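# Separate the phone from its case on the table

## Task

Remove the phone from its case and leave the two resting apart with a gap of at least a finger's width between them. The result must stay that way on its own, not because a gripper is holding it. Finish by opening the grippers and pulling the arms away.

## Robot and tools

Robot: two 6-joint arms, left_arm and right_arm, each with a parallel gripper. Joint order per arm, everywhere (rows, results, refusals): waist, shoulder, elbow, wrist pitch, wrist yaw, wrist roll, then the finger opening. The waist, shoulder and elbow run opposite to the URDF sign. The ranges are given in URDF signs (waist -2.618 to 3.054, shoulder 0.000 to 3.142, elbow 0.000 to 3.142, wrist pitch -1.571 to 1.571, wrist yaw -1.571 to 1.571, wrist roll -2.094 to 2.094). In the numbers you send and read, the first three become waist -3.054 to 2.618, shoulder -3.142 to 0, elbow -3.142 to 0. Real joint ends can differ from these by up to 0.036 rad.

Scene frame (shared by both arms): origin on the table surface midway between the arms, +x out over the table, +z up, left_arm on the +y side. The names left and right do not refer to image sides. A gripper's fingers point along its own +z and close along its own y. The reported end_effector_position is the point between the pads, roughly 1 cm behind the tips. It is in metres, with orientation as a wxyz quaternion, and can be a bit off at long reach.

execute_actions(actions): a list of up to 15 actions run in order. Each action is a table of up to 15 rows. Each row lasts one control step (1/30 s), and if there are fewer than 15 rows, the last one repeats to fill 15. A row is one list covering both arms: 14 numbers in [-1, 1], left_arm's 6 joint values and opening, then right_arm's 7, even if one arm stays still. Joint values are offsets, scaled so that 1.0 equals 1.202 rad (waist), 1.258 (shoulder), 1.238 (elbow), 2.073 (wrist pitch), 2.022 (wrist yaw and roll). Every row's offsets are measured from the angles the joints had when that action began, not from the previous row. For the first action of a call, that means the last reported angles. The opening is absolute: +1 fully open, -1 closed. Optionally append 12 numbers in 0 to 1, left's 6 joints then right's 6, giving each joint's stiffness scale. A scale stays in effect until you change it. An empty list just returns the current state and images. If an action would push a joint more than 0.036 rad beyond its range, that action is rejected for both arms. If the first action fails this check or any action is malformed, the whole call does nothing.

move(target, speed, blocking): target is one row like the above, 14 numbers (plus optional stiffness). Its joint offsets count from the Joint positions of the latest result that showed them, not from where the arm happens to be. All joints travel proportionally so they finish together, over 0.5 to 10 s, and the grippers usually trace curves. The finger openings are applied at the start. speed, 0.01 to 2 rad/s (default 0.5), caps the joint with the longest path. Paths do not stop for obstacles or the other arm. Faster moves hit harder, and aiming past a contact presses harder. blocking=false returns after 0.5 s while motion continues. Until a result shows the move has ended, other moves and actions are refused, so use wait or stop. The extra move: line reports the ending (done, off_target, moving, held, fault), limits=held or limits=none, and each arm's joint farthest from its target.

wait(seconds): 0 to 10. Holds the last commands and returns early if a running move ends.
stop(): brakes a running move; it needs some room, especially at speed. The fingers are not stopped.
zoom_image(camera, region): camera is cam_high, cam_left_wrist or cam_right_wrist. Region is [x0, y0, x1, y1] in that camera's pixels, origin top-left, at most 504 by 504. All images are 504x504.
finished_scene(scene): pass the current scene's number to end it permanently. Only call it once the phone and case are apart, resting, released and the arms are clear.

Motion details: each step, a joint target may lead the measured angle by at most 0.202 (waist), 0.258 (shoulder), 0.238 (elbow), 0.573 (wrist pitch), 0.522 (wrist yaw and roll) rad. Targets that would move a gripper more than 70 mm from where it is are scaled back. Large moves therefore span several actions, and an unfinished move must be continued by a new command. Friction can leave a joint about 0.031 rad short, and smaller commands may not move it.

Result lines: the pose line per arm; Joint positions and Joint velocities (rad, rad/s, then pad gap in m, 0.094 when fully open); Joint targets (current drive goals); grip_measured (opening on the command scale, each gripper off by up to about 1 mm); joint torques (offset, scaled and noisy); step readings, where HELD marks steps on which an arm's command was held back. "joint sent to its limit" means a joint was stopped at its end. "joint command not followed" means a clearance check altered that arm's joint targets. MOTOR HOT warns from 75 °C. OVER-TEMPERATURE FAULT and FAULT lines mean an arm has stopped, and at 100 °C it goes limp and drops.

Gripping: to hold something, command an opening about 0.03 below grip_measured; a smaller margin grips more gently. Pads push about 50 to 62 N, less on very thin parts, and can spike at first contact.

Avoid: knocking or setting any rigid object off the table, dropping or slamming items, pressing hard, letting the arms strike each other, and holding loads long enough to overheat. Loose items may occasionally be nudged by outside disturbances, so check the final state before ending.

Each tool is called after "Emit:" by a JSON object that holds its "op" and its "data", one argument or row to a line.

## Session

Emit:
{"op": "execute_actions", "data": {
  "actions": []
}}

Scene clock: 0.00 s.
left_arm: end_effector_position=(+0.1325, +0.0103, +0.3821) grip_measured=+1.000 end_effector_quat_wxyz=(+0.155, +0.419, +0.774, -0.449) | right_arm: end_effector_position=(+0.3458, -0.1748, +0.1826) grip_measured=+1.000 end_effector_quat_wxyz=(-0.210, +0.809, -0.514, +0.196)
Joint names: [waist, shoulder, elbow, wrist pitch, wrist yaw, wrist roll]
Joint positions: left_arm=[ 0.574 -1.34  -1.806 -1.36   0.789 -0.019  0.094] | right_arm=[-0.521 -1.499 -1.305 -0.808  0.13  -1.556  0.094]
Joint velocities: left_arm=[0.007 0.002 0.022 0.037 0.081 0.007 0.   ] | right_arm=[ 0.017 -0.002  0.007  0.007 -0.007 -0.066  0.   ]
Joint torques (N m, as the arm reports them, + toward a larger Joint positions number): no reading
Joint targets: left_arm=[0.574 -1.340 -1.806 -1.360 0.789 -0.019] | right_arm=[-0.521 -1.499 -1.305 -0.808 0.130 -1.556]
Joint stiffness scale: left_arm=[1. 1. 1. 1. 1. 1.] | right_arm=[1. 1. 1. 1. 1. 1.]

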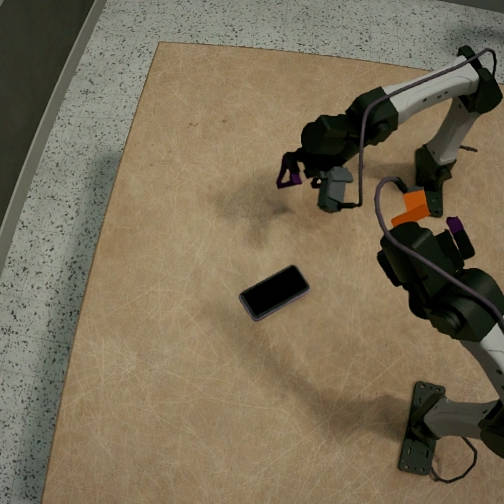

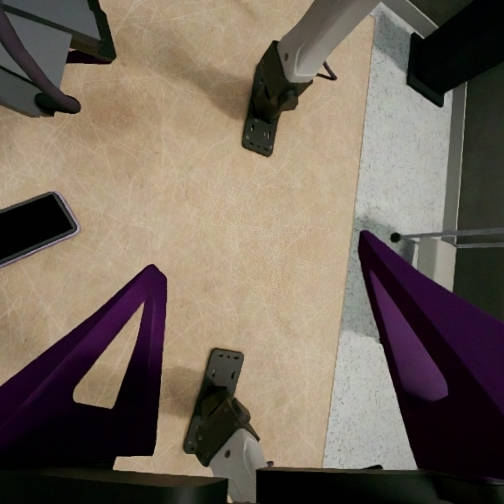

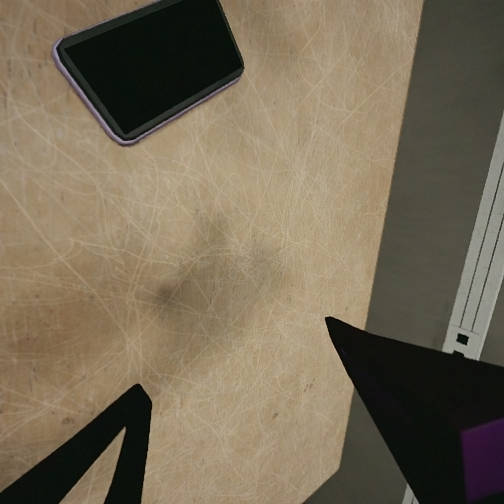

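Emit:
{"op": "zoom_image", "data": {
  "camera": "cam_right_wrist",
  "region": [30, 0, 270, 160]
}}

Emit:
{"op": "zoom_image", "data": {
  "camera": "cam_high",
  "region": [225, 250, 325, 330]
}}

Region (30, 0, 270, 160) of cam_right_wrist's 504x504 image, scaled by 2.100, with more detail than that image has.

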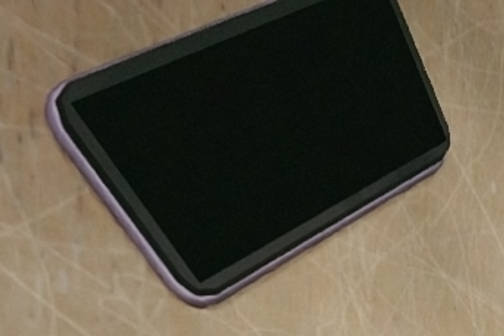

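Region (225, 250, 325, 330) of cam_high's 504x504 image, scaled by 5.040, with more detail than that image has; it fills the top 403 rows of this view, and the rest is white.

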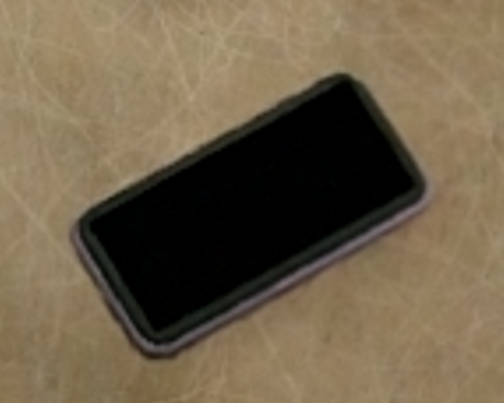

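Emit:
{"op": "move", "data": {
  "target": [-0.7,0,0,0,0,0,1,-0.184,-0.47,-0.473,-0.117,-0.064,0.77,1],
  "speed": 1.0
}}

Scene clock: 37.57 s.
left_arm: end_effector_position=(+0.2926, +0.1917, +0.3821) grip_measured=+1.000 end_effector_quat_wxyz=(+0.323, +0.071, +0.877, -0.348) | right_arm: end_effector_position=(+0.3642, -0.0255, +0.1274) grip_measured=+1.000 end_effector_quat_wxyz=(+0.166, -0.341, +0.924, +0.056)
Joint names: [waist, shoulder, elbow, wrist pitch, wrist yaw, wrist roll]
Joint positions: left_arm=[-0.257 -1.34  -1.806 -1.36   0.789 -0.019  0.094] | right_arm=[-0.735 -2.066 -1.875 -1.028  0.009 -0.005  0.094]
Joint velocities: left_arm=[ 0.002  0.002  0.002  0.007 -0.037 -0.081  0.   ] | right_arm=[-0.007  0.007  0.007 -0.007  0.007  0.066  0.   ]
Joint torques (N m, as the arm reports them, + toward a larger Joint positions number): left_arm=[-0.84  3.67 -5.78  1.44  0.31  0.1 ] | right_arm=[-0.86 12.56 -9.69  1.   -0.01 -0.04]
Joint targets: left_arm=[-0.267 -1.340 -1.806 -1.360 0.789 -0.019] | right_arm=[-0.742 -2.090 -1.891 -1.050 0.001 0.001]
Joint stiffness scale: left_arm=[1. 1. 1. 1. 1. 1.] | right_arm=[1. 1. 1. 1. 1. 1.]
move: off_target (right_arm); limits=none; left_arm: farthest joint: the waist, 0.011 radians from its target (0.842 radians at the start); right_arm: farthest joint: the shoulder, 0.024 radians from its target (0.591 radians at the start)

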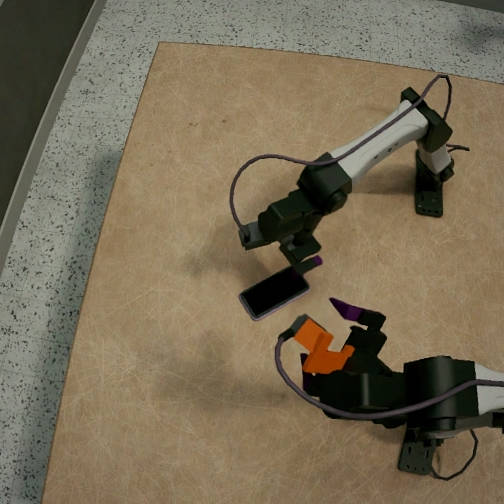

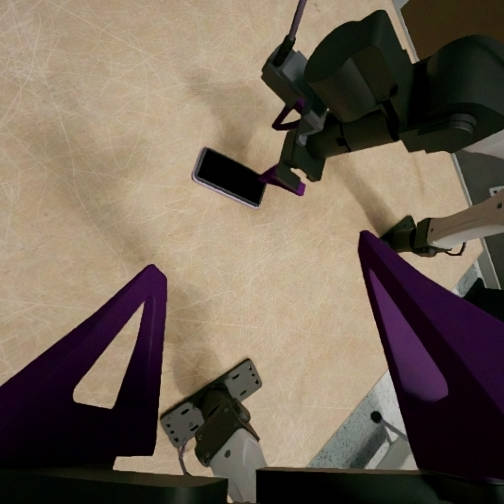

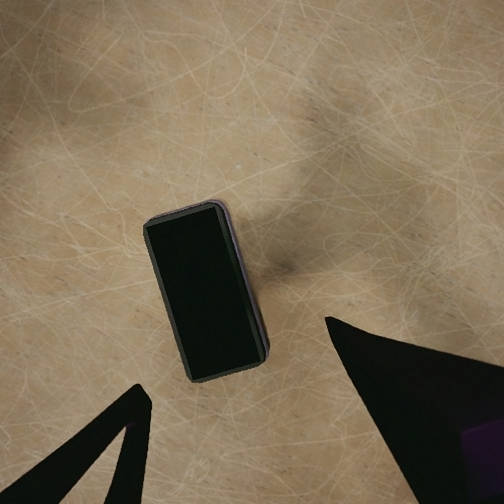

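Emit:
{"op": "move", "data": {
  "target": [-0.3,0,0,0,0,0,1,0,-0.235,-0.125,0.065,0,0,1],
  "speed": 0.5
}}

Scene clock: 49.47 s.
left_arm: end_effector_position=(+0.3064, +0.2955, +0.3821) grip_measured=+1.000 end_effector_quat_wxyz=(+0.379, -0.084, +0.876, -0.286) | right_arm: end_effector_position=(+0.4056, +0.0097, +0.0484) grip_measured=+1.000 end_effector_quat_wxyz=(+0.159, -0.342, +0.925, +0.054)
Joint names: [waist, shoulder, elbow, wrist pitch, wrist yaw, wrist roll]
Joint positions: left_arm=[-0.608 -1.34  -1.806 -1.36   0.789 -0.019  0.094] | right_arm=[-0.735 -2.34  -2.01  -0.903  0.009 -0.004  0.094]
Joint velocities: left_arm=[ 0.007 -0.002  0.012 -0.051 -0.007  0.007  0.   ] | right_arm=[-0.002  0.002  0.012 -0.007  0.007  0.022  0.   ]
Joint torques (N m, as the arm reports them, + toward a larger Joint positions number): left_arm=[-0.82  3.66 -5.76  1.44  0.31  0.1 ] | right_arm=[-0.06 15.36 -9.74  1.32  0.06 -0.03]
Joint targets: left_arm=[-0.618 -1.340 -1.806 -1.360 0.789 -0.019] | right_arm=[-0.735 -2.362 -2.030 -0.894 0.009 -0.005]
Joint stiffness scale: left_arm=[1. 1. 1. 1. 1. 1.] | right_arm=[1. 1. 1. 1. 1. 1.]
move: off_target (right_arm); limits=none; left_arm: farthest joint: the waist, 0.009 radians from its target (0.361 radians at the start); right_arm: farthest joint: the shoulder, 0.021 radians from its target (0.296 radians at the start)

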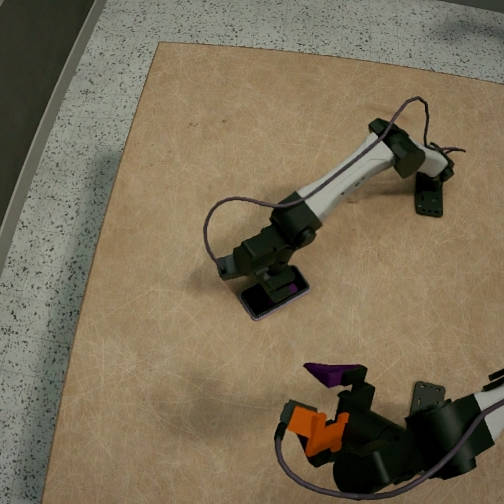

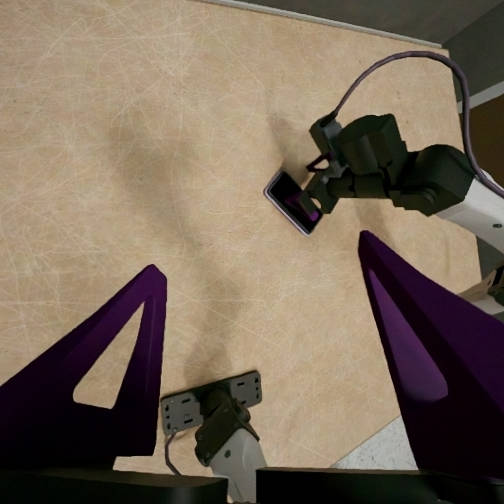

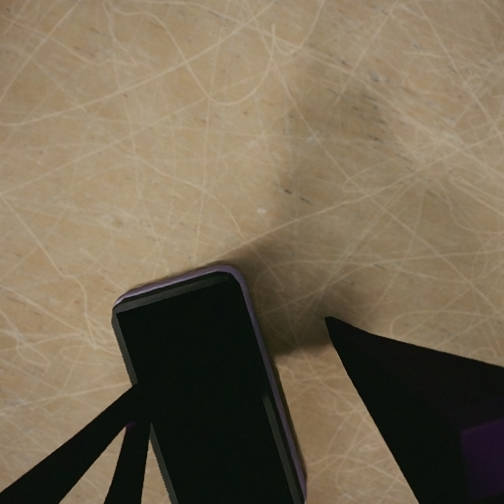

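Emit:
{"op": "move", "data": {
  "target": [0,0,0,0,0,0,1,-0.04,-0.035,-0.016,0.008,0,0,1],
  "speed": 0.1
}}

Emit:
{"op": "zoom_image", "data": {
  "camera": "cam_high",
  "region": [210, 230, 330, 330]
}}

Scene clock: 60.43 s.
left_arm: end_effector_position=(+0.3064, +0.2955, +0.3821) grip_measured=+1.000 end_effector_quat_wxyz=(+0.379, -0.084, +0.876, -0.286) | right_arm: end_effector_position=(+0.3911, +0.0273, +0.0404) grip_measured=+1.000 end_effector_quat_wxyz=(+0.154, -0.361, +0.918, +0.055)
Joint names: [waist, shoulder, elbow, wrist pitch, wrist yaw, wrist roll]
Joint positions: left_arm=[-0.608 -1.34  -1.806 -1.36   0.789 -0.019  0.094] | right_arm=[-0.777 -2.357 -2.01  -0.894  0.009 -0.004  0.094]
Joint velocities: left_arm=[-0.007 -0.007  0.012  0.007  0.007  0.051  0.   ] | right_arm=[-0.002  0.012 -0.007  0.022  0.007  0.022  0.   ]
Joint torques (N m, as the arm reports them, + toward a larger Joint positions number): left_arm=[-0.01  3.73 -5.78  1.43  0.31  0.11] | right_arm=[-0.79 14.95 -9.75  1.31  0.13  0.02]
Joint targets: left_arm=[-0.608 -1.340 -1.806 -1.360 0.789 -0.019] | right_arm=[-0.783 -2.385 -2.030 -0.886 0.009 -0.004]
Joint stiffness scale: left_arm=[1. 1. 1. 1. 1. 1.] | right_arm=[1. 1. 1. 1. 1. 1.]
move: off_target (right_arm); limits=none; left_arm: farthest joint: the waist, 0.000 radians from its target (0.000 radians at the start); right_arm: farthest joint: the shoulder, 0.027 radians from its target (0.044 radians at the start)

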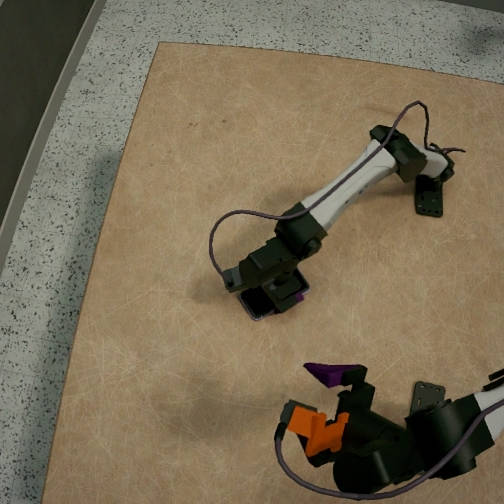

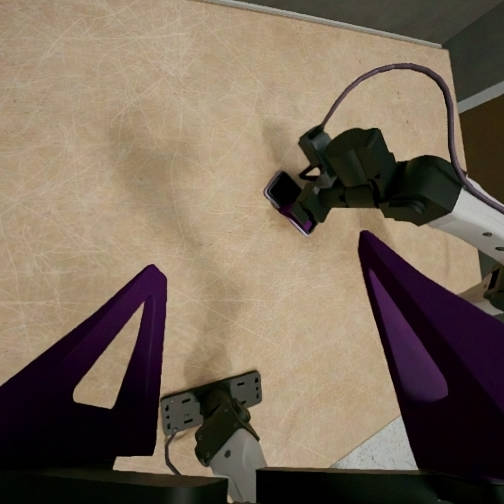

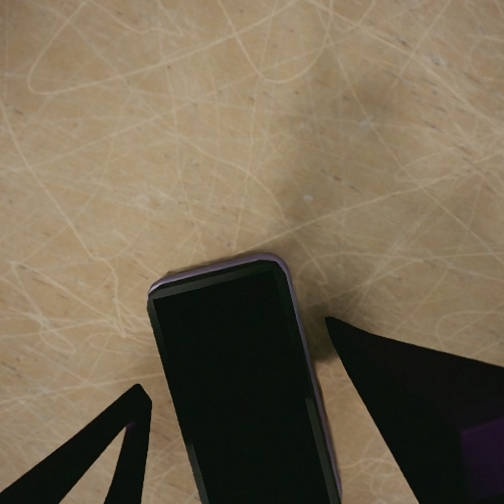

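Region (210, 230, 330, 330) of cam_high's 504x504 image, scaled by 4.200, with more detail than that image has.

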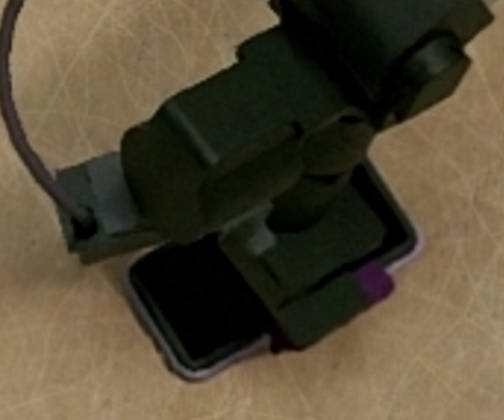

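Emit:
{"op": "move", "data": {
  "target": [0,0,0,0,0,0,1,-0.005,-0.043,-0.016,0.012,0,0.035,1],
  "speed": 0.1
}}

Emit:
{"op": "zoom_image", "data": {
  "camera": "cam_left_wrist",
  "region": [250, 150, 350, 250]
}}

Scene clock: 67.87 s.
left_arm: end_effector_position=(+0.3064, +0.2955, +0.3821) grip_measured=+1.000 end_effector_quat_wxyz=(+0.379, -0.084, +0.876, -0.286) | right_arm: end_effector_position=(+0.3922, +0.0283, +0.0270) grip_measured=+1.000 end_effector_quat_wxyz=(+0.147, -0.332, +0.930, +0.058)
Joint names: [waist, shoulder, elbow, wrist pitch, wrist yaw, wrist roll]
Joint positions: left_arm=[-0.608 -1.34  -1.806 -1.36   0.789 -0.019  0.094] | right_arm=[-0.777 -2.385 -2.01  -0.878  0.009  0.061  0.094]
Joint velocities: left_arm=[-0.002  0.002 -0.007  0.007 -0.007 -0.007  0.   ] | right_arm=[ 0.007 -0.022 -0.002 -0.051  0.022 -0.081  0.   ]
Joint torques (N m, as the arm reports them, + toward a larger Joint positions number): left_arm=[ 0.01  3.66 -5.8   1.44  0.31  0.09] | right_arm=[-0.8  15.44 -9.64  1.3   0.1  -0.02]
Joint targets: left_arm=[-0.608 -1.340 -1.806 -1.360 0.789 -0.019] | right_arm=[-0.783 -2.411 -2.030 -0.869 0.009 0.066]
Joint stiffness scale: left_arm=[1. 1. 1. 1. 1. 1.] | right_arm=[1. 1. 1. 1. 1. 1.]
move: off_target (right_arm); limits=none; left_arm: farthest joint: the waist, 0.000 radians from its target (0.000 radians at the start); right_arm: farthest joint: the shoulder, 0.026 radians from its target (0.054 radians at the start)

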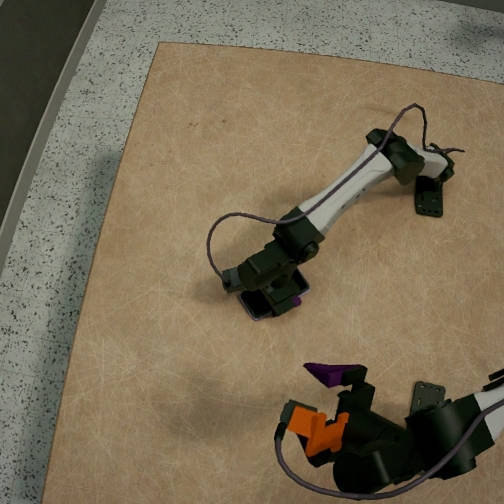

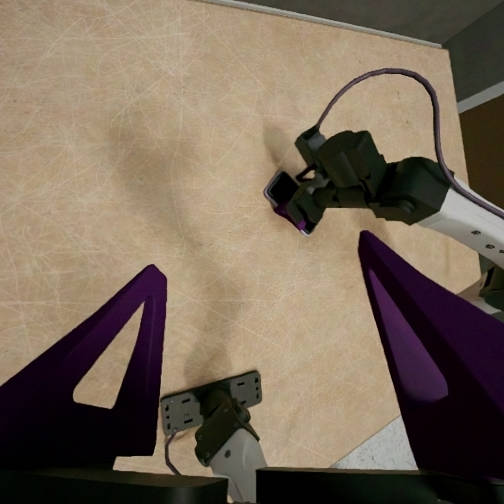

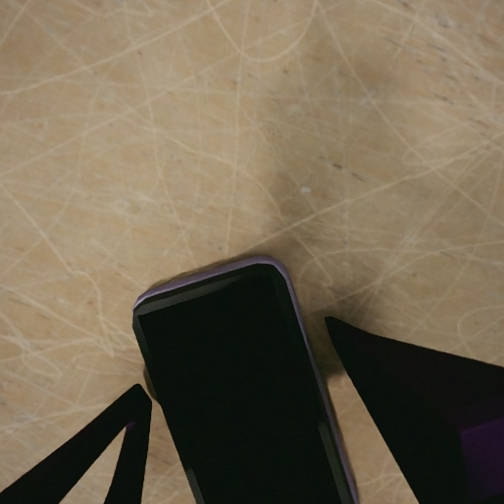

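Region (250, 150, 350, 250) of cam_left_wrist's 504x504 image, scaled by 5.040, with more detail than that image has.

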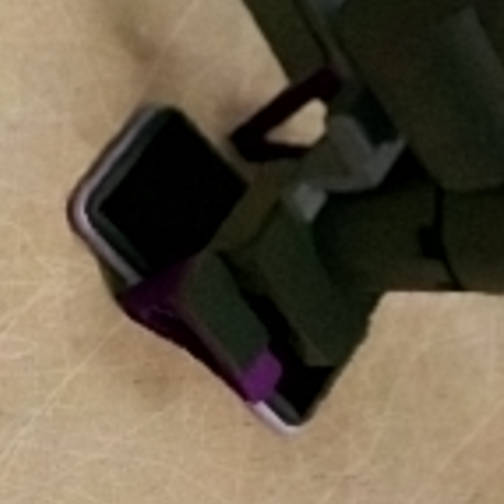

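Emit:
{"op": "move", "data": {
  "target": [0,0,0,0,0,0,1,-0.01,-0.03,-0.016,0.005,0,0,1],
  "speed": 0.08
}}

Emit:
{"op": "execute_actions", "data": {
  "actions": [
    [[0,0,0,0,0,0,1,0,-0.02,-0.016,0,0,0,0.8],[0,0,0,0,0,0,1,0,-0.02,-0.016,0,0,0,0.8],[0,0,0,0,0,0,1,0,-0.02,-0.016,0,0,0,0.8],[0,0,0,0,0,0,1,0,-0.02,-0.016,0,0,0,0.7],[0,0,0,0,0,0,1,0,-0.02,-0.016,0,0,0,0.7],[0,0,0,0,0,0,1,0,-0.02,-0.016,0,0,0,0.65],[0,0,0,0,0,0,1,0,-0.02,-0.016,0,0,0,0.6],[0,0,0,0,0,0,1,0,-0.02,-0.016,0,0,0,0.57],[0,0,0,0,0,0,1,0,-0.02,-0.016,0,0,0,0.54],[0,0,0,0,0,0,1,0,-0.02,-0.016,0,0,0,0.51],[0,0,0,0,0,0,1,0,-0.02,-0.016,0,0,0,0.48],[0,0,0,0,0,0,1,0,-0.02,-0.016,0,0,0,0.45]],
    [[0,0,0,0,0,0,1,0,-0.02,-0.016,0,0,0,0.45]]
  ]
}}

Scene clock: 76.83 s.
left_arm: end_effector_position=(+0.3064, +0.2955, +0.3821) grip_measured=+1.000 end_effector_quat_wxyz=(+0.379, -0.084, +0.876, -0.286) | right_arm: end_effector_position=(+0.3925, +0.0285, +0.0271) grip_measured=+1.000 end_effector_quat_wxyz=(+0.148, -0.331, +0.930, +0.058)
Joint names: [waist, shoulder, elbow, wrist pitch, wrist yaw, wrist roll]
Joint positions: left_arm=[-0.608 -1.34  -1.806 -1.36   0.789 -0.019  0.094] | right_arm=[-0.777 -2.385 -2.01  -0.877  0.009  0.061  0.094]
Joint velocities: left_arm=[ 0.007 -0.007  0.007 -0.007  0.022  0.051  0.   ] | right_arm=[ 0.007  0.017  0.002 -0.051 -0.007  0.081  0.   ]
Joint torques (N m, as the arm reports them, + toward a larger Joint positions number): left_arm=[-0.01  3.68 -5.79  1.44  0.3   0.09] | right_arm=[-1.31 14.39 -9.7   1.37  0.04 -0.03]
Joint targets: left_arm=[-0.608 -1.340 -1.806 -1.360 0.789 -0.019] | right_arm=[-0.789 -2.423 -2.030 -0.868 0.009 0.061]
Joint stiffness scale: left_arm=[1. 1. 1. 1. 1. 1.] | right_arm=[1. 1. 1. 1. 1. 1.]
move: off_target (right_arm); limits=none; left_arm: farthest joint: the waist, 0.000 radians from its target (0.000 radians at the start); right_arm: farthest joint: the shoulder, 0.037 radians from its target (0.037 radians at the start)

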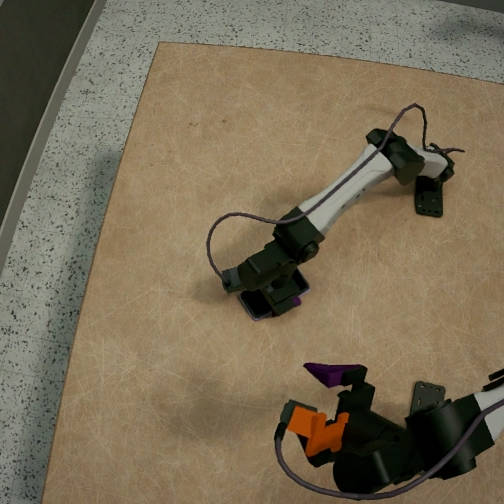

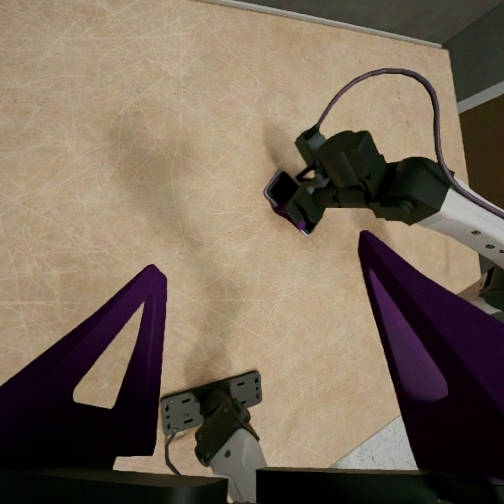

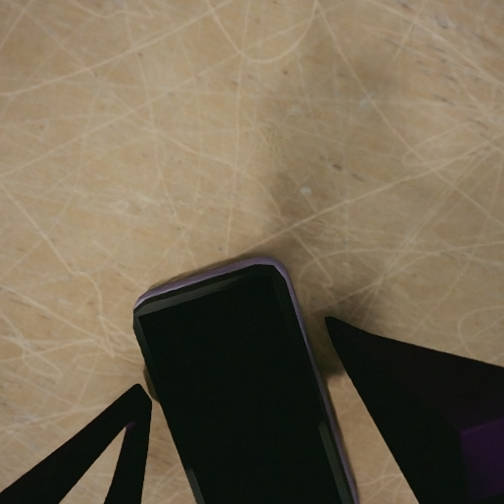

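Scene clock: 77.83 s.
left_arm: end_effector_position=(+0.3064, +0.2955, +0.3821) grip_measured=+1.000 end_effector_quat_wxyz=(+0.379, -0.084, +0.876, -0.286) | right_arm: end_effector_position=(+0.3923, +0.0295, +0.0284) grip_measured=+0.482 end_effector_quat_wxyz=(+0.147, -0.332, +0.930, +0.061)
Joint names: [waist, shoulder, elbow, wrist pitch, wrist yaw, wrist roll]
Joint positions: left_arm=[-0.608 -1.34  -1.806 -1.36   0.789 -0.019  0.094] | right_arm=[-0.777 -2.385 -2.014 -0.88   0.004  0.061  0.07 ]
Joint velocities: left_arm=[-0.017 -0.017 -0.002 -0.051  0.022  0.007  0.   ] | right_arm=[ 0.007 -0.002  0.012 -0.11  -0.007 -0.007  0.001]
Joint torques (N m, as the arm reports them, + toward a larger Joint positions number): left_arm=[ 0.01  3.72 -5.79  1.44  0.31  0.1 ] | right_arm=[-0.15 15.25 -9.54  1.18  0.09  0.03]
Joint targets: left_arm=[-0.608 -1.340 -1.806 -1.360 0.789 -0.019] | right_arm=[-0.777 -2.411 -2.034 -0.880 0.004 0.061]
Joint stiffness scale: left_arm=[1. 1. 1. 1. 1. 1.] | right_arm=[1. 1. 1. 1. 1. 1.]
Step readings (joint positions; steps 1 to 15: 1st action; 16 to 30: 2nd action):
0: left_arm=[-0.608 -1.340 -1.806 -1.360 0.789 -0.019] | right_arm=[-0.777 -2.385 -2.010 -0.877 0.009 0.061]
1: left_arm=[-0.608 -1.340 -1.806 -1.360 0.789 -0.019] | right_arm=[-0.777 -2.385 -2.010 -0.877 0.009 0.061]
2: left_arm=[-0.608 -1.340 -1.806 -1.360 0.789 -0.019] | right_arm=[-0.777 -2.385 -2.010 -0.877 0.009 0.061]
4: left_arm=[-0.608 -1.340 -1.806 -1.360 0.789 -0.019] | right_arm=[-0.777 -2.385 -2.010 -0.877 0.009 0.061]
8: left_arm=[-0.608 -1.340 -1.806 -1.360 0.789 -0.019] | right_arm=[-0.777 -2.385 -2.010 -0.877 0.004 0.061]
15: left_arm=[-0.608 -1.340 -1.806 -1.360 0.789 -0.019] | right_arm=[-0.777 -2.385 -2.014 -0.880 0.004 0.061]
16: left_arm=[-0.608 -1.340 -1.806 -1.360 0.789 -0.019] | right_arm=[-0.777 -2.385 -2.014 -0.880 0.004 0.061]
17: left_arm=[-0.608 -1.340 -1.806 -1.360 0.789 -0.019] | right_arm=[-0.777 -2.385 -2.014 -0.880 0.004 0.061]
19: left_arm=[-0.608 -1.340 -1.806 -1.360 0.789 -0.019] | right_arm=[-0.777 -2.385 -2.014 -0.880 0.004 0.061]
23: left_arm=[-0.608 -1.340 -1.806 -1.360 0.789 -0.019] | right_arm=[-0.777 -2.385 -2.014 -0.880 0.004 0.061]
30: Joint positions above

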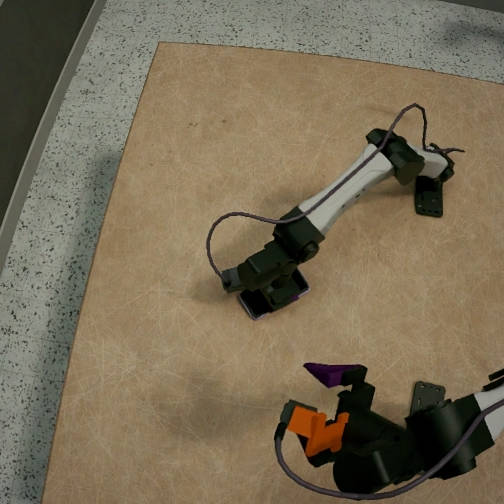

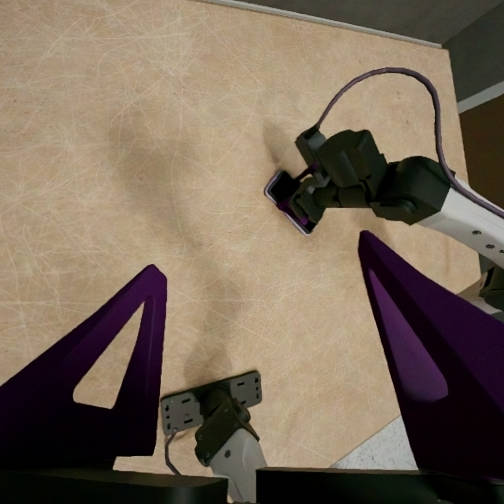

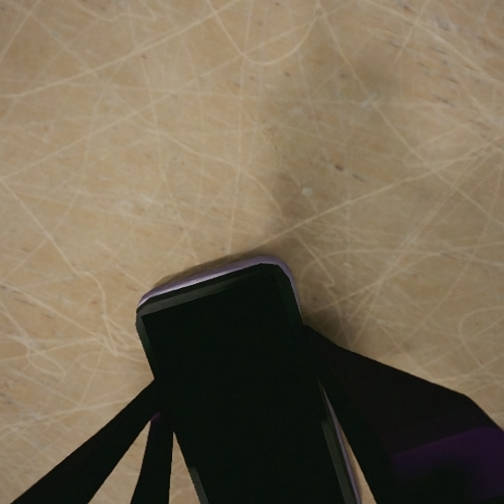

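Gripping something at 70 mm. Lift a bit.

Emit:
{"op": "move", "data": {
  "target": [0,0,0,0,0,0,1,0,0.05,0,0,0,0,0.45],
  "speed": 0.1
}}

Emit:
{"op": "zoom_image", "data": {
  "camera": "cam_high",
  "region": [210, 230, 330, 330]
}}

Scene clock: 82.80 s.
left_arm: end_effector_position=(+0.3064, +0.2955, +0.3821) grip_measured=+1.000 end_effector_quat_wxyz=(+0.379, -0.084, +0.876, -0.286) | right_arm: end_effector_position=(+0.3947, +0.0316, +0.0510) grip_measured=+0.482 end_effector_quat_wxyz=(+0.167, -0.330, +0.926, +0.069)
Joint names: [waist, shoulder, elbow, wrist pitch, wrist yaw, wrist roll]
Joint positions: left_arm=[-0.608 -1.34  -1.806 -1.36   0.789 -0.019  0.094] | right_arm=[-0.777 -2.342 -2.014 -0.88   0.004  0.061  0.07 ]
Joint velocities: left_arm=[ 0.002  0.002  0.002 -0.007  0.037 -0.022  0.   ] | right_arm=[0.007 0.012 0.022 0.051 0.007 0.037 0.001]
Joint torques (N m, as the arm reports them, + toward a larger Joint positions number): left_arm=[ 0.01  3.68 -5.8   1.43  0.3   0.09] | right_arm=[-0.21 19.43 -8.36  1.28  0.09 -0.03]
Joint targets: left_arm=[-0.608 -1.340 -1.806 -1.360 0.789 -0.019] | right_arm=[-0.777 -2.323 -2.014 -0.880 0.004 0.061]
Joint stiffness scale: left_arm=[1. 1. 1. 1. 1. 1.] | right_arm=[1. 1. 1. 1. 1. 1.]
move: done; limits=none; left_arm: farthest joint: the waist, 0.000 radians from its target (0.000 radians at the start); right_arm: farthest joint: the shoulder, 0.020 radians from its target (0.063 radians at the start)

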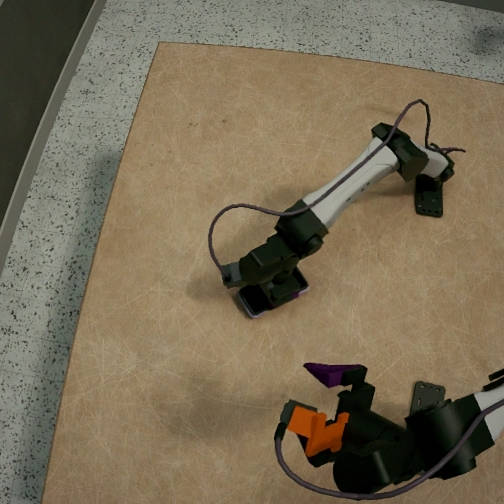

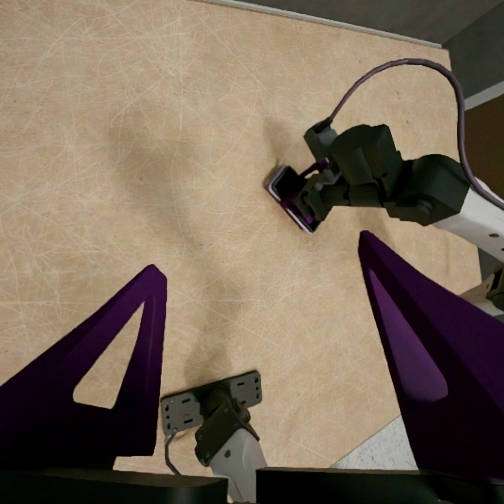

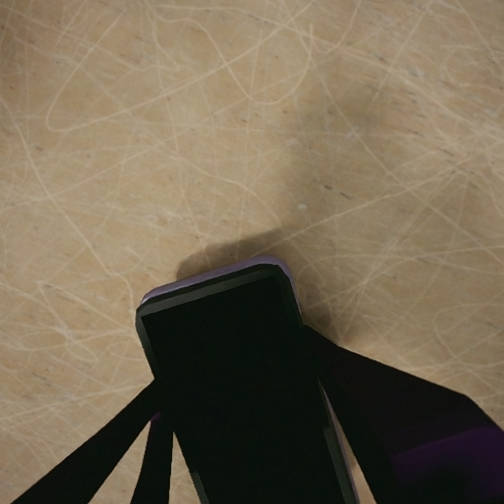

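Region (210, 230, 330, 330) of cam_high's 504x504 image, scaled by 4.200, with more detail than that image has.

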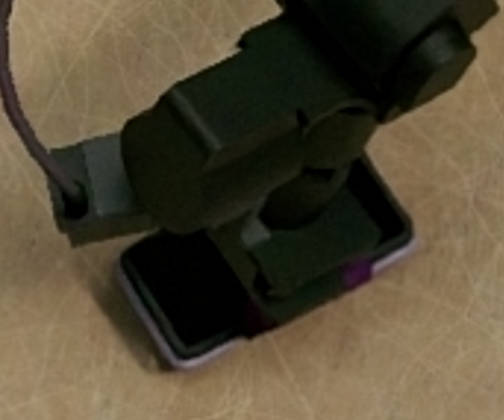

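Emit:
{"op": "move", "data": {
  "target": [1,0.453,1,0.78,-0.39,0.01,1,-0.676,0.73,0.30,-0.28,0,0,0.45],
  "speed": 0.7
}}

Emit:
{"op": "move", "data": {
  "target": [0.82,0,0.24,0.115,0,0,1,0,0,0,0,0,0,0.45],
  "speed": 0.7
}}

Scene clock: 122.43 s.
left_arm: end_effector_position=(+0.2541, +0.0590, +0.3132) grip_measured=+1.000 end_effector_quat_wxyz=(+0.664, +0.251, +0.655, -0.261) | right_arm: end_effector_position=(+0.0024, -0.0423, +0.2578) grip_measured=+0.482 end_effector_quat_wxyz=(-0.122, +0.668, -0.724, -0.124)
Joint names: [waist, shoulder, elbow, wrist pitch, wrist yaw, wrist roll]
Joint positions: left_arm=[ 0.584 -0.795 -0.583  0.229  0.012 -0.008  0.094] | right_arm=[-1.582 -1.438 -1.665 -1.449  0.004  0.061  0.07 ]
Joint velocities: left_arm=[-0.002 -0.002  0.007 -0.037  0.022 -0.007  0.   ] | right_arm=[-0.012 -0.002  0.002 -0.051  0.037  0.051 -0.001]
Joint torques (N m, as the arm reports them, + toward a larger Joint positions number): left_arm=[ 0.92  3.09 -6.68  2.35 -0.13  0.15] | right_arm=[-0.59  8.05 -5.68  1.15  0.06  0.01]
Joint targets: left_arm=[0.594 -0.770 -0.568 0.257 0.000 0.002] | right_arm=[-1.590 -1.423 -1.643 -1.460 0.004 0.061]
Joint stiffness scale: left_arm=[1. 1. 1. 1. 1. 1.] | right_arm=[1. 1. 1. 1. 1. 1.]
move: off_target (left_arm, right_arm); limits=none; left_arm: farthest joint: the wrist pitch, 0.028 radians from its target (1.617 radians at the start); right_arm: farthest joint: the elbow, 0.023 radians from its target (0.372 radians at the start)

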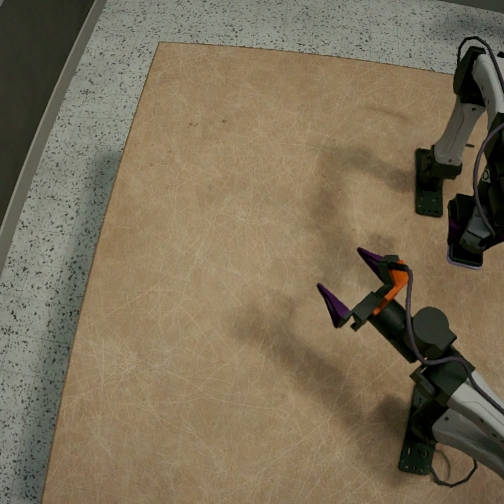

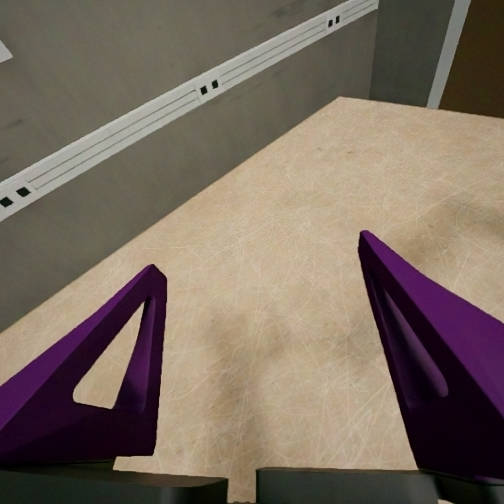

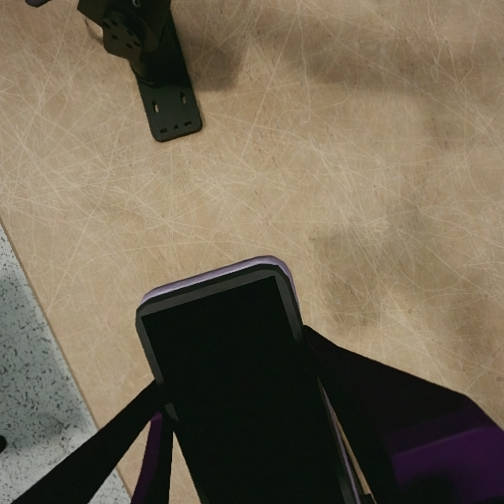

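Scene clock: 124.40 s.
left_arm: end_effector_position=(+0.0266, -0.0408, +0.2437) grip_measured=+1.000 end_effector_quat_wxyz=(+0.533, +0.442, +0.549, -0.468) | right_arm: end_effector_position=(-0.0583, -0.0490, +0.2621) grip_measured=+0.481 end_effector_quat_wxyz=(-0.019, +0.704, -0.678, -0.208)
Joint names: [waist, shoulder, elbow, wrist pitch, wrist yaw, wrist roll]
Joint positions: left_arm=[ 1.49  -0.795 -0.315  0.487 -0.236 -0.04   0.094] | right_arm=[-1.637 -1.438 -1.665 -1.462 -0.259  0.042  0.07 ]
Joint velocities: left_arm=[ 0.017 -0.002  0.002 -0.007  0.051  0.022  0.   ] | right_arm=[ 0.007 -0.022 -0.002  0.037 -0.007 -0.037 -0.   ]
Joint torques (N m, as the arm reports them, + toward a larger Joint positions number): left_arm=[ 7.01  0.93 -5.44  1.87  2.57  0.35] | right_arm=[ 5.02  6.62 -7.33  1.38  2.81  0.15]
Joint targets: left_arm=[1.570 -0.795 -0.286 0.468 0.012 -0.008] | right_arm=[-1.582 -1.438 -1.665 -1.449 0.004 0.061]
Joint stiffness scale: left_arm=[1. 1. 1. 1. 1. 1.] | right_arm=[1. 1. 1. 1. 1. 1.]
move: off_target (left_arm, right_arm); limits=none; left_arm: farthest joint: the wrist yaw, 0.248 radians from its target (0.000 radians at the start); right_arm: farthest joint: the wrist yaw, 0.263 radians from its target (0.000 radians at the start)

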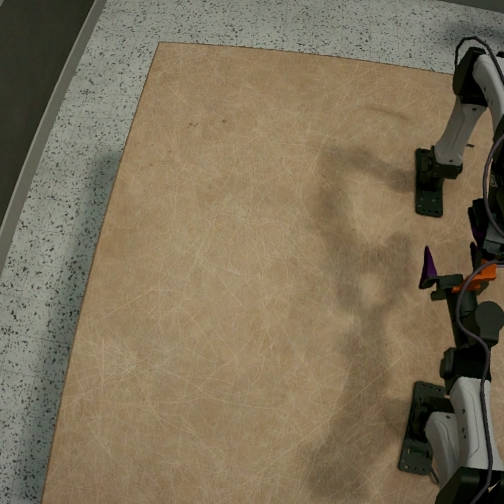

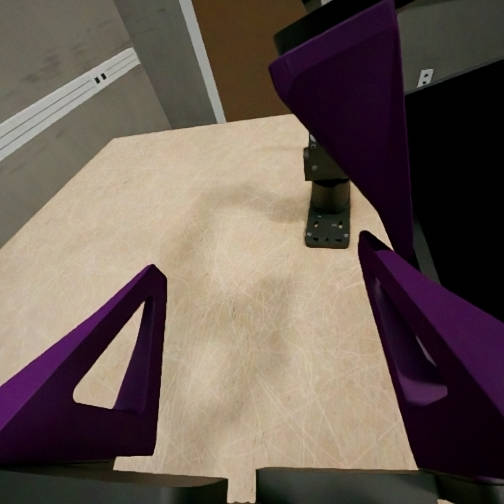

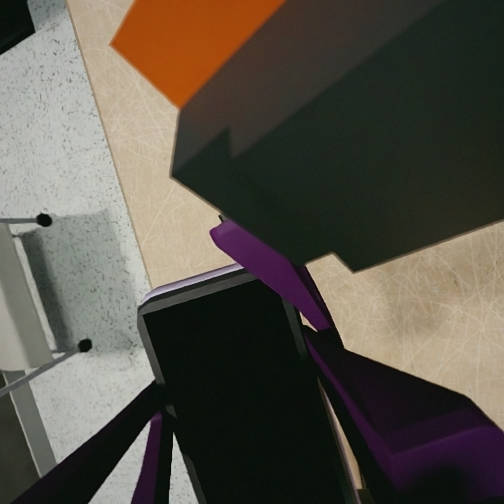

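Collision; back off.

Emit:
{"op": "move", "data": {
  "target": [-0.5,0,0,0,0.12,0.02,1,0.045,0,0,0.006,0.13,0.01,0.45],
  "speed": 0.5
}}

Scene clock: 129.27 s.
left_arm: end_effector_position=(+0.1717, +0.0010, +0.2445) grip_measured=+1.000 end_effector_quat_wxyz=(+0.615, +0.346, +0.612, -0.356) | right_arm: end_effector_position=(-0.0022, -0.0455, +0.2566) grip_measured=+0.481 end_effector_quat_wxyz=(-0.114, +0.674, -0.719, -0.122)
Joint names: [waist, shoulder, elbow, wrist pitch, wrist yaw, wrist roll]
Joint positions: left_arm=[ 0.899 -0.795 -0.315  0.49  -0.005 -0.01   0.094] | right_arm=[-1.593 -1.438 -1.665 -1.463 -0.003  0.057  0.07 ]
Joint velocities: left_arm=[ 0.012  0.017  0.027 -0.037  0.022 -0.022  0.   ] | right_arm=[-0.002 -0.002  0.002 -0.022 -0.007  0.022  0.   ]
Joint torques (N m, as the arm reports them, + toward a larger Joint positions number): left_arm=[-0.86  0.96 -7.77  2.07  0.11  0.17] | right_arm=[ 0.84  6.61 -7.31  1.43  0.22  0.05]
Joint targets: left_arm=[0.889 -0.795 -0.315 0.487 0.006 0.000] | right_arm=[-1.583 -1.438 -1.665 -1.450 0.004 0.063]
Joint stiffness scale: left_arm=[1. 1. 1. 1. 1. 1.] | right_arm=[1. 1. 1. 1. 1. 1.]
move: done; limits=none; left_arm: farthest joint: the wrist yaw, 0.012 radians from its target (0.243 radians at the start); right_arm: farthest joint: the wrist pitch, 0.013 radians from its target (0.013 radians at the start)

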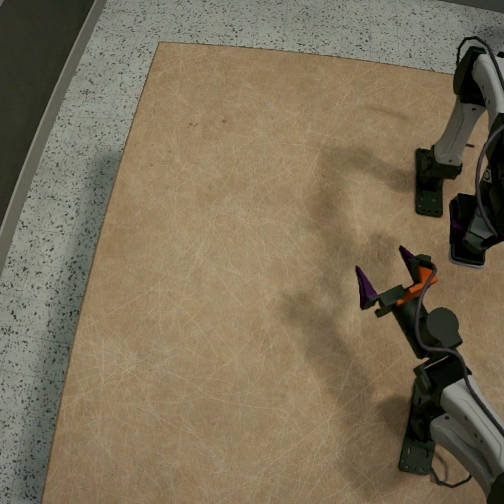

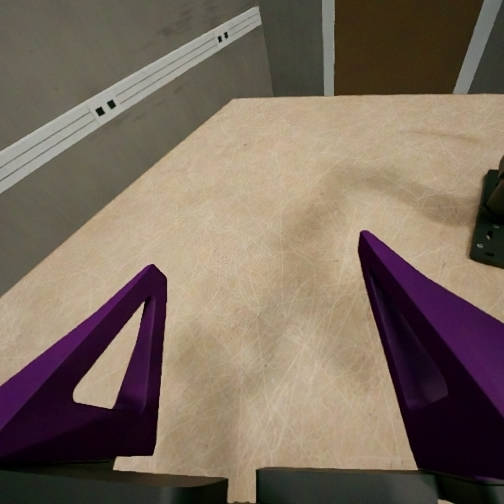

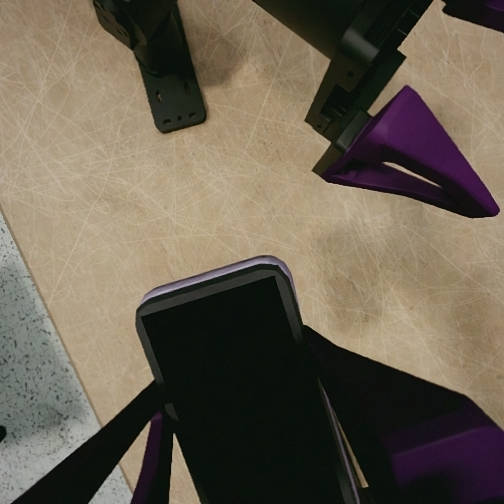

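Emit:
{"op": "move", "data": {
  "target": [-0.35,-0.55,0.03,0.345,0.3,0,1,0,0.25,0.42,0.095,0,0,0.45],
  "speed": 0.5
}}

Emit:
{"op": "move", "data": {
  "target": [0,0,0,0,0.36,0,1,0.305,0,0,0,0,0,0.45],
  "speed": 0.5
}}

Scene clock: 149.50 s.
left_arm: end_effector_position=(+0.2406, -0.0077, +0.1734) grip_measured=+1.000 end_effector_quat_wxyz=(+0.578, +0.403, +0.580, -0.409) | right_arm: end_effector_position=(-0.0026, -0.1077, +0.1834) grip_measured=+0.481 end_effector_quat_wxyz=(-0.103, +0.676, -0.721, -0.110)
Joint names: [waist, shoulder, elbow, wrist pitch, wrist yaw, wrist roll]
Joint positions: left_arm=[ 0.488 -1.471 -0.294  1.179  0.59  -0.009  0.094] | right_arm=[-1.593 -1.147 -1.163 -1.283 -0.003  0.057  0.07 ]
Joint velocities: left_arm=[ 0.022  0.022 -0.007  0.007 -0.007  0.022  0.   ] | right_arm=[-0.002  0.012 -0.002  0.022  0.007 -0.066 -0.002]
Joint torques (N m, as the arm reports them, + toward a larger Joint positions number): left_arm=[-0.87  3.44 -4.18  2.23  0.12  0.06] | right_arm=[-0.14  5.79 -6.56  1.44  0.08 -0.08]
Joint targets: left_arm=[0.478 -1.487 -0.278 1.205 0.601 -0.010] | right_arm=[-1.593 -1.124 -1.146 -1.266 -0.003 0.057]
Joint stiffness scale: left_arm=[1. 1. 1. 1. 1. 1.] | right_arm=[1. 1. 1. 1. 1. 1.]
move: off_target (left_arm, right_arm); limits=none; left_arm: farthest joint: the wrist pitch, 0.026 radians from its target (0.715 radians at the start); right_arm: farthest joint: the shoulder, 0.024 radians from its target (0.315 radians at the start)

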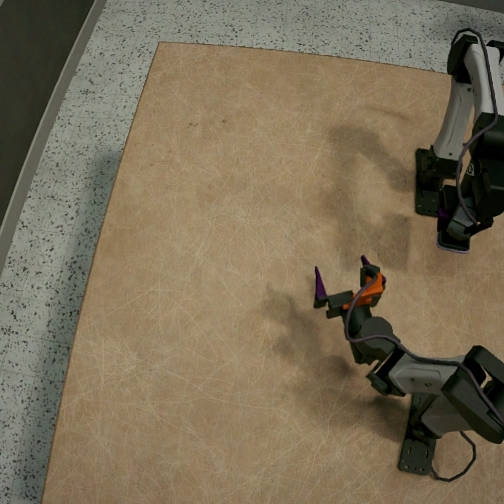

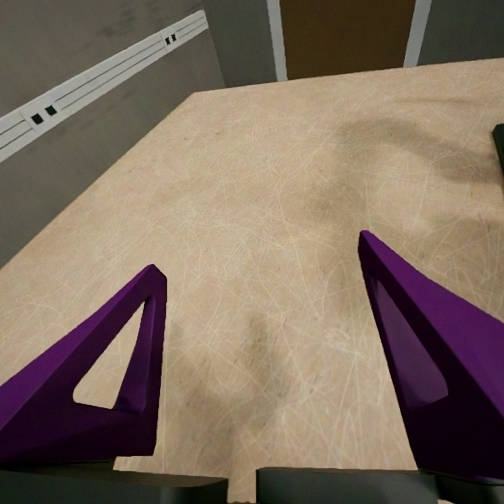

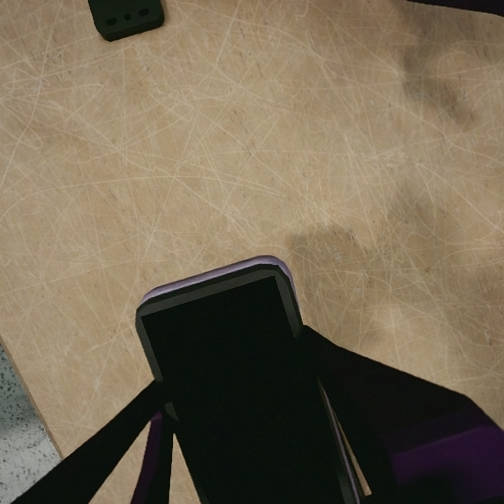

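Scene clock: 151.73 s.
left_arm: end_effector_position=(+0.1201, -0.0064, +0.1732) grip_measured=+1.000 end_effector_quat_wxyz=(+0.398, +0.582, +0.402, -0.585) | right_arm: end_effector_position=(+0.0773, -0.1226, +0.1834) grip_measured=+0.481 end_effector_quat_wxyz=(+0.121, -0.537, +0.830, +0.090)
Joint names: [waist, shoulder, elbow, wrist pitch, wrist yaw, wrist roll]
Joint positions: left_arm=[ 0.488 -1.471 -0.294  1.179  1.306 -0.009  0.094] | right_arm=[-1.236 -1.147 -1.163 -1.283 -0.003  0.057  0.07 ]
Joint velocities: left_arm=[-0.002  0.012  0.017 -0.066  0.007 -0.051  0.   ] | right_arm=[-0.007  0.012  0.007 -0.081 -0.022 -0.037  0.001]
Joint torques (N m, as the arm reports them, + toward a larger Joint positions number): left_arm=[ 0.    4.35 -5.17  1.56  0.12  0.06] | right_arm=[ 0.91  3.81 -7.82  1.15  0.07 -0.03]
Joint targets: left_arm=[0.488 -1.471 -0.294 1.179 1.318 -0.009] | right_arm=[-1.226 -1.147 -1.163 -1.283 -0.003 0.057]
Joint stiffness scale: left_arm=[1. 1. 1. 1. 1. 1.] | right_arm=[1. 1. 1. 1. 1. 1.]
move: done; limits=none; left_arm: farthest joint: the wrist yaw, 0.012 radians from its target (0.728 radians at the start); right_arm: farthest joint: the waist, 0.010 radians from its target (0.366 radians at the start)

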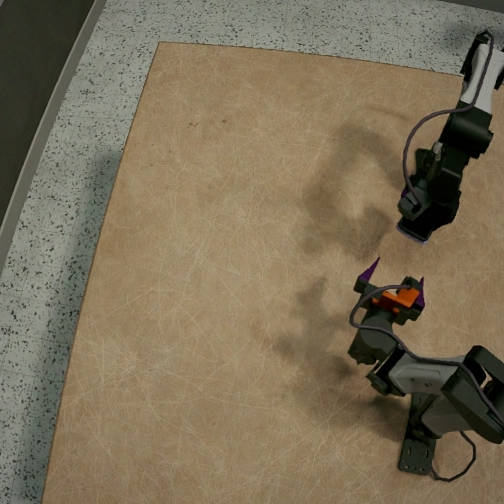

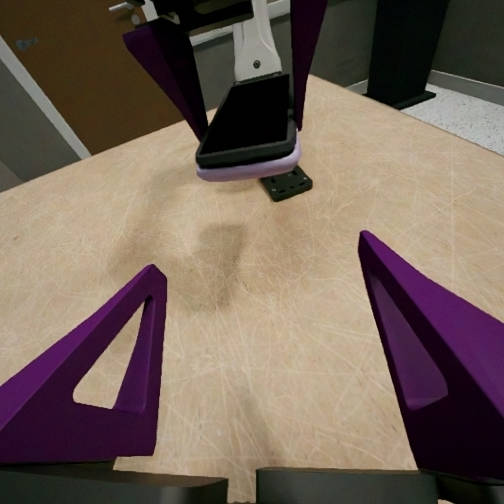

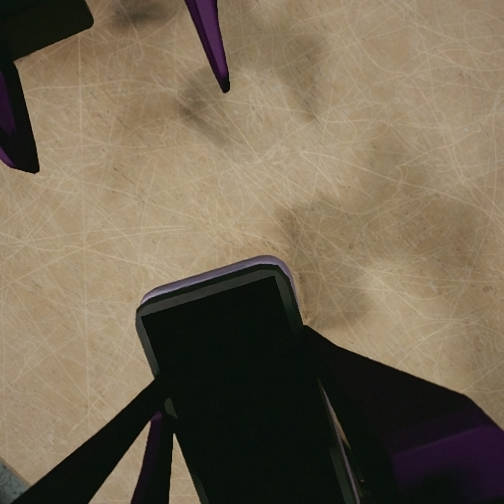

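Emit:
{"op": "zoom_image", "data": {
  "camera": "cam_left_wrist",
  "region": [170, 70, 330, 200]
}}

Region (170, 70, 330, 200) of cam_left_wrist's 504x504 image, scaled by 3.150, with more detail than that image has; it fills the top 410 rows of this view, and the rest is white.

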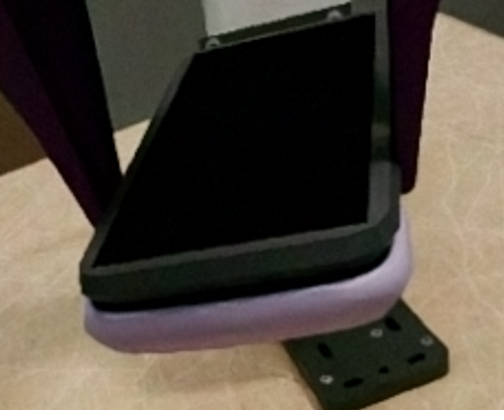

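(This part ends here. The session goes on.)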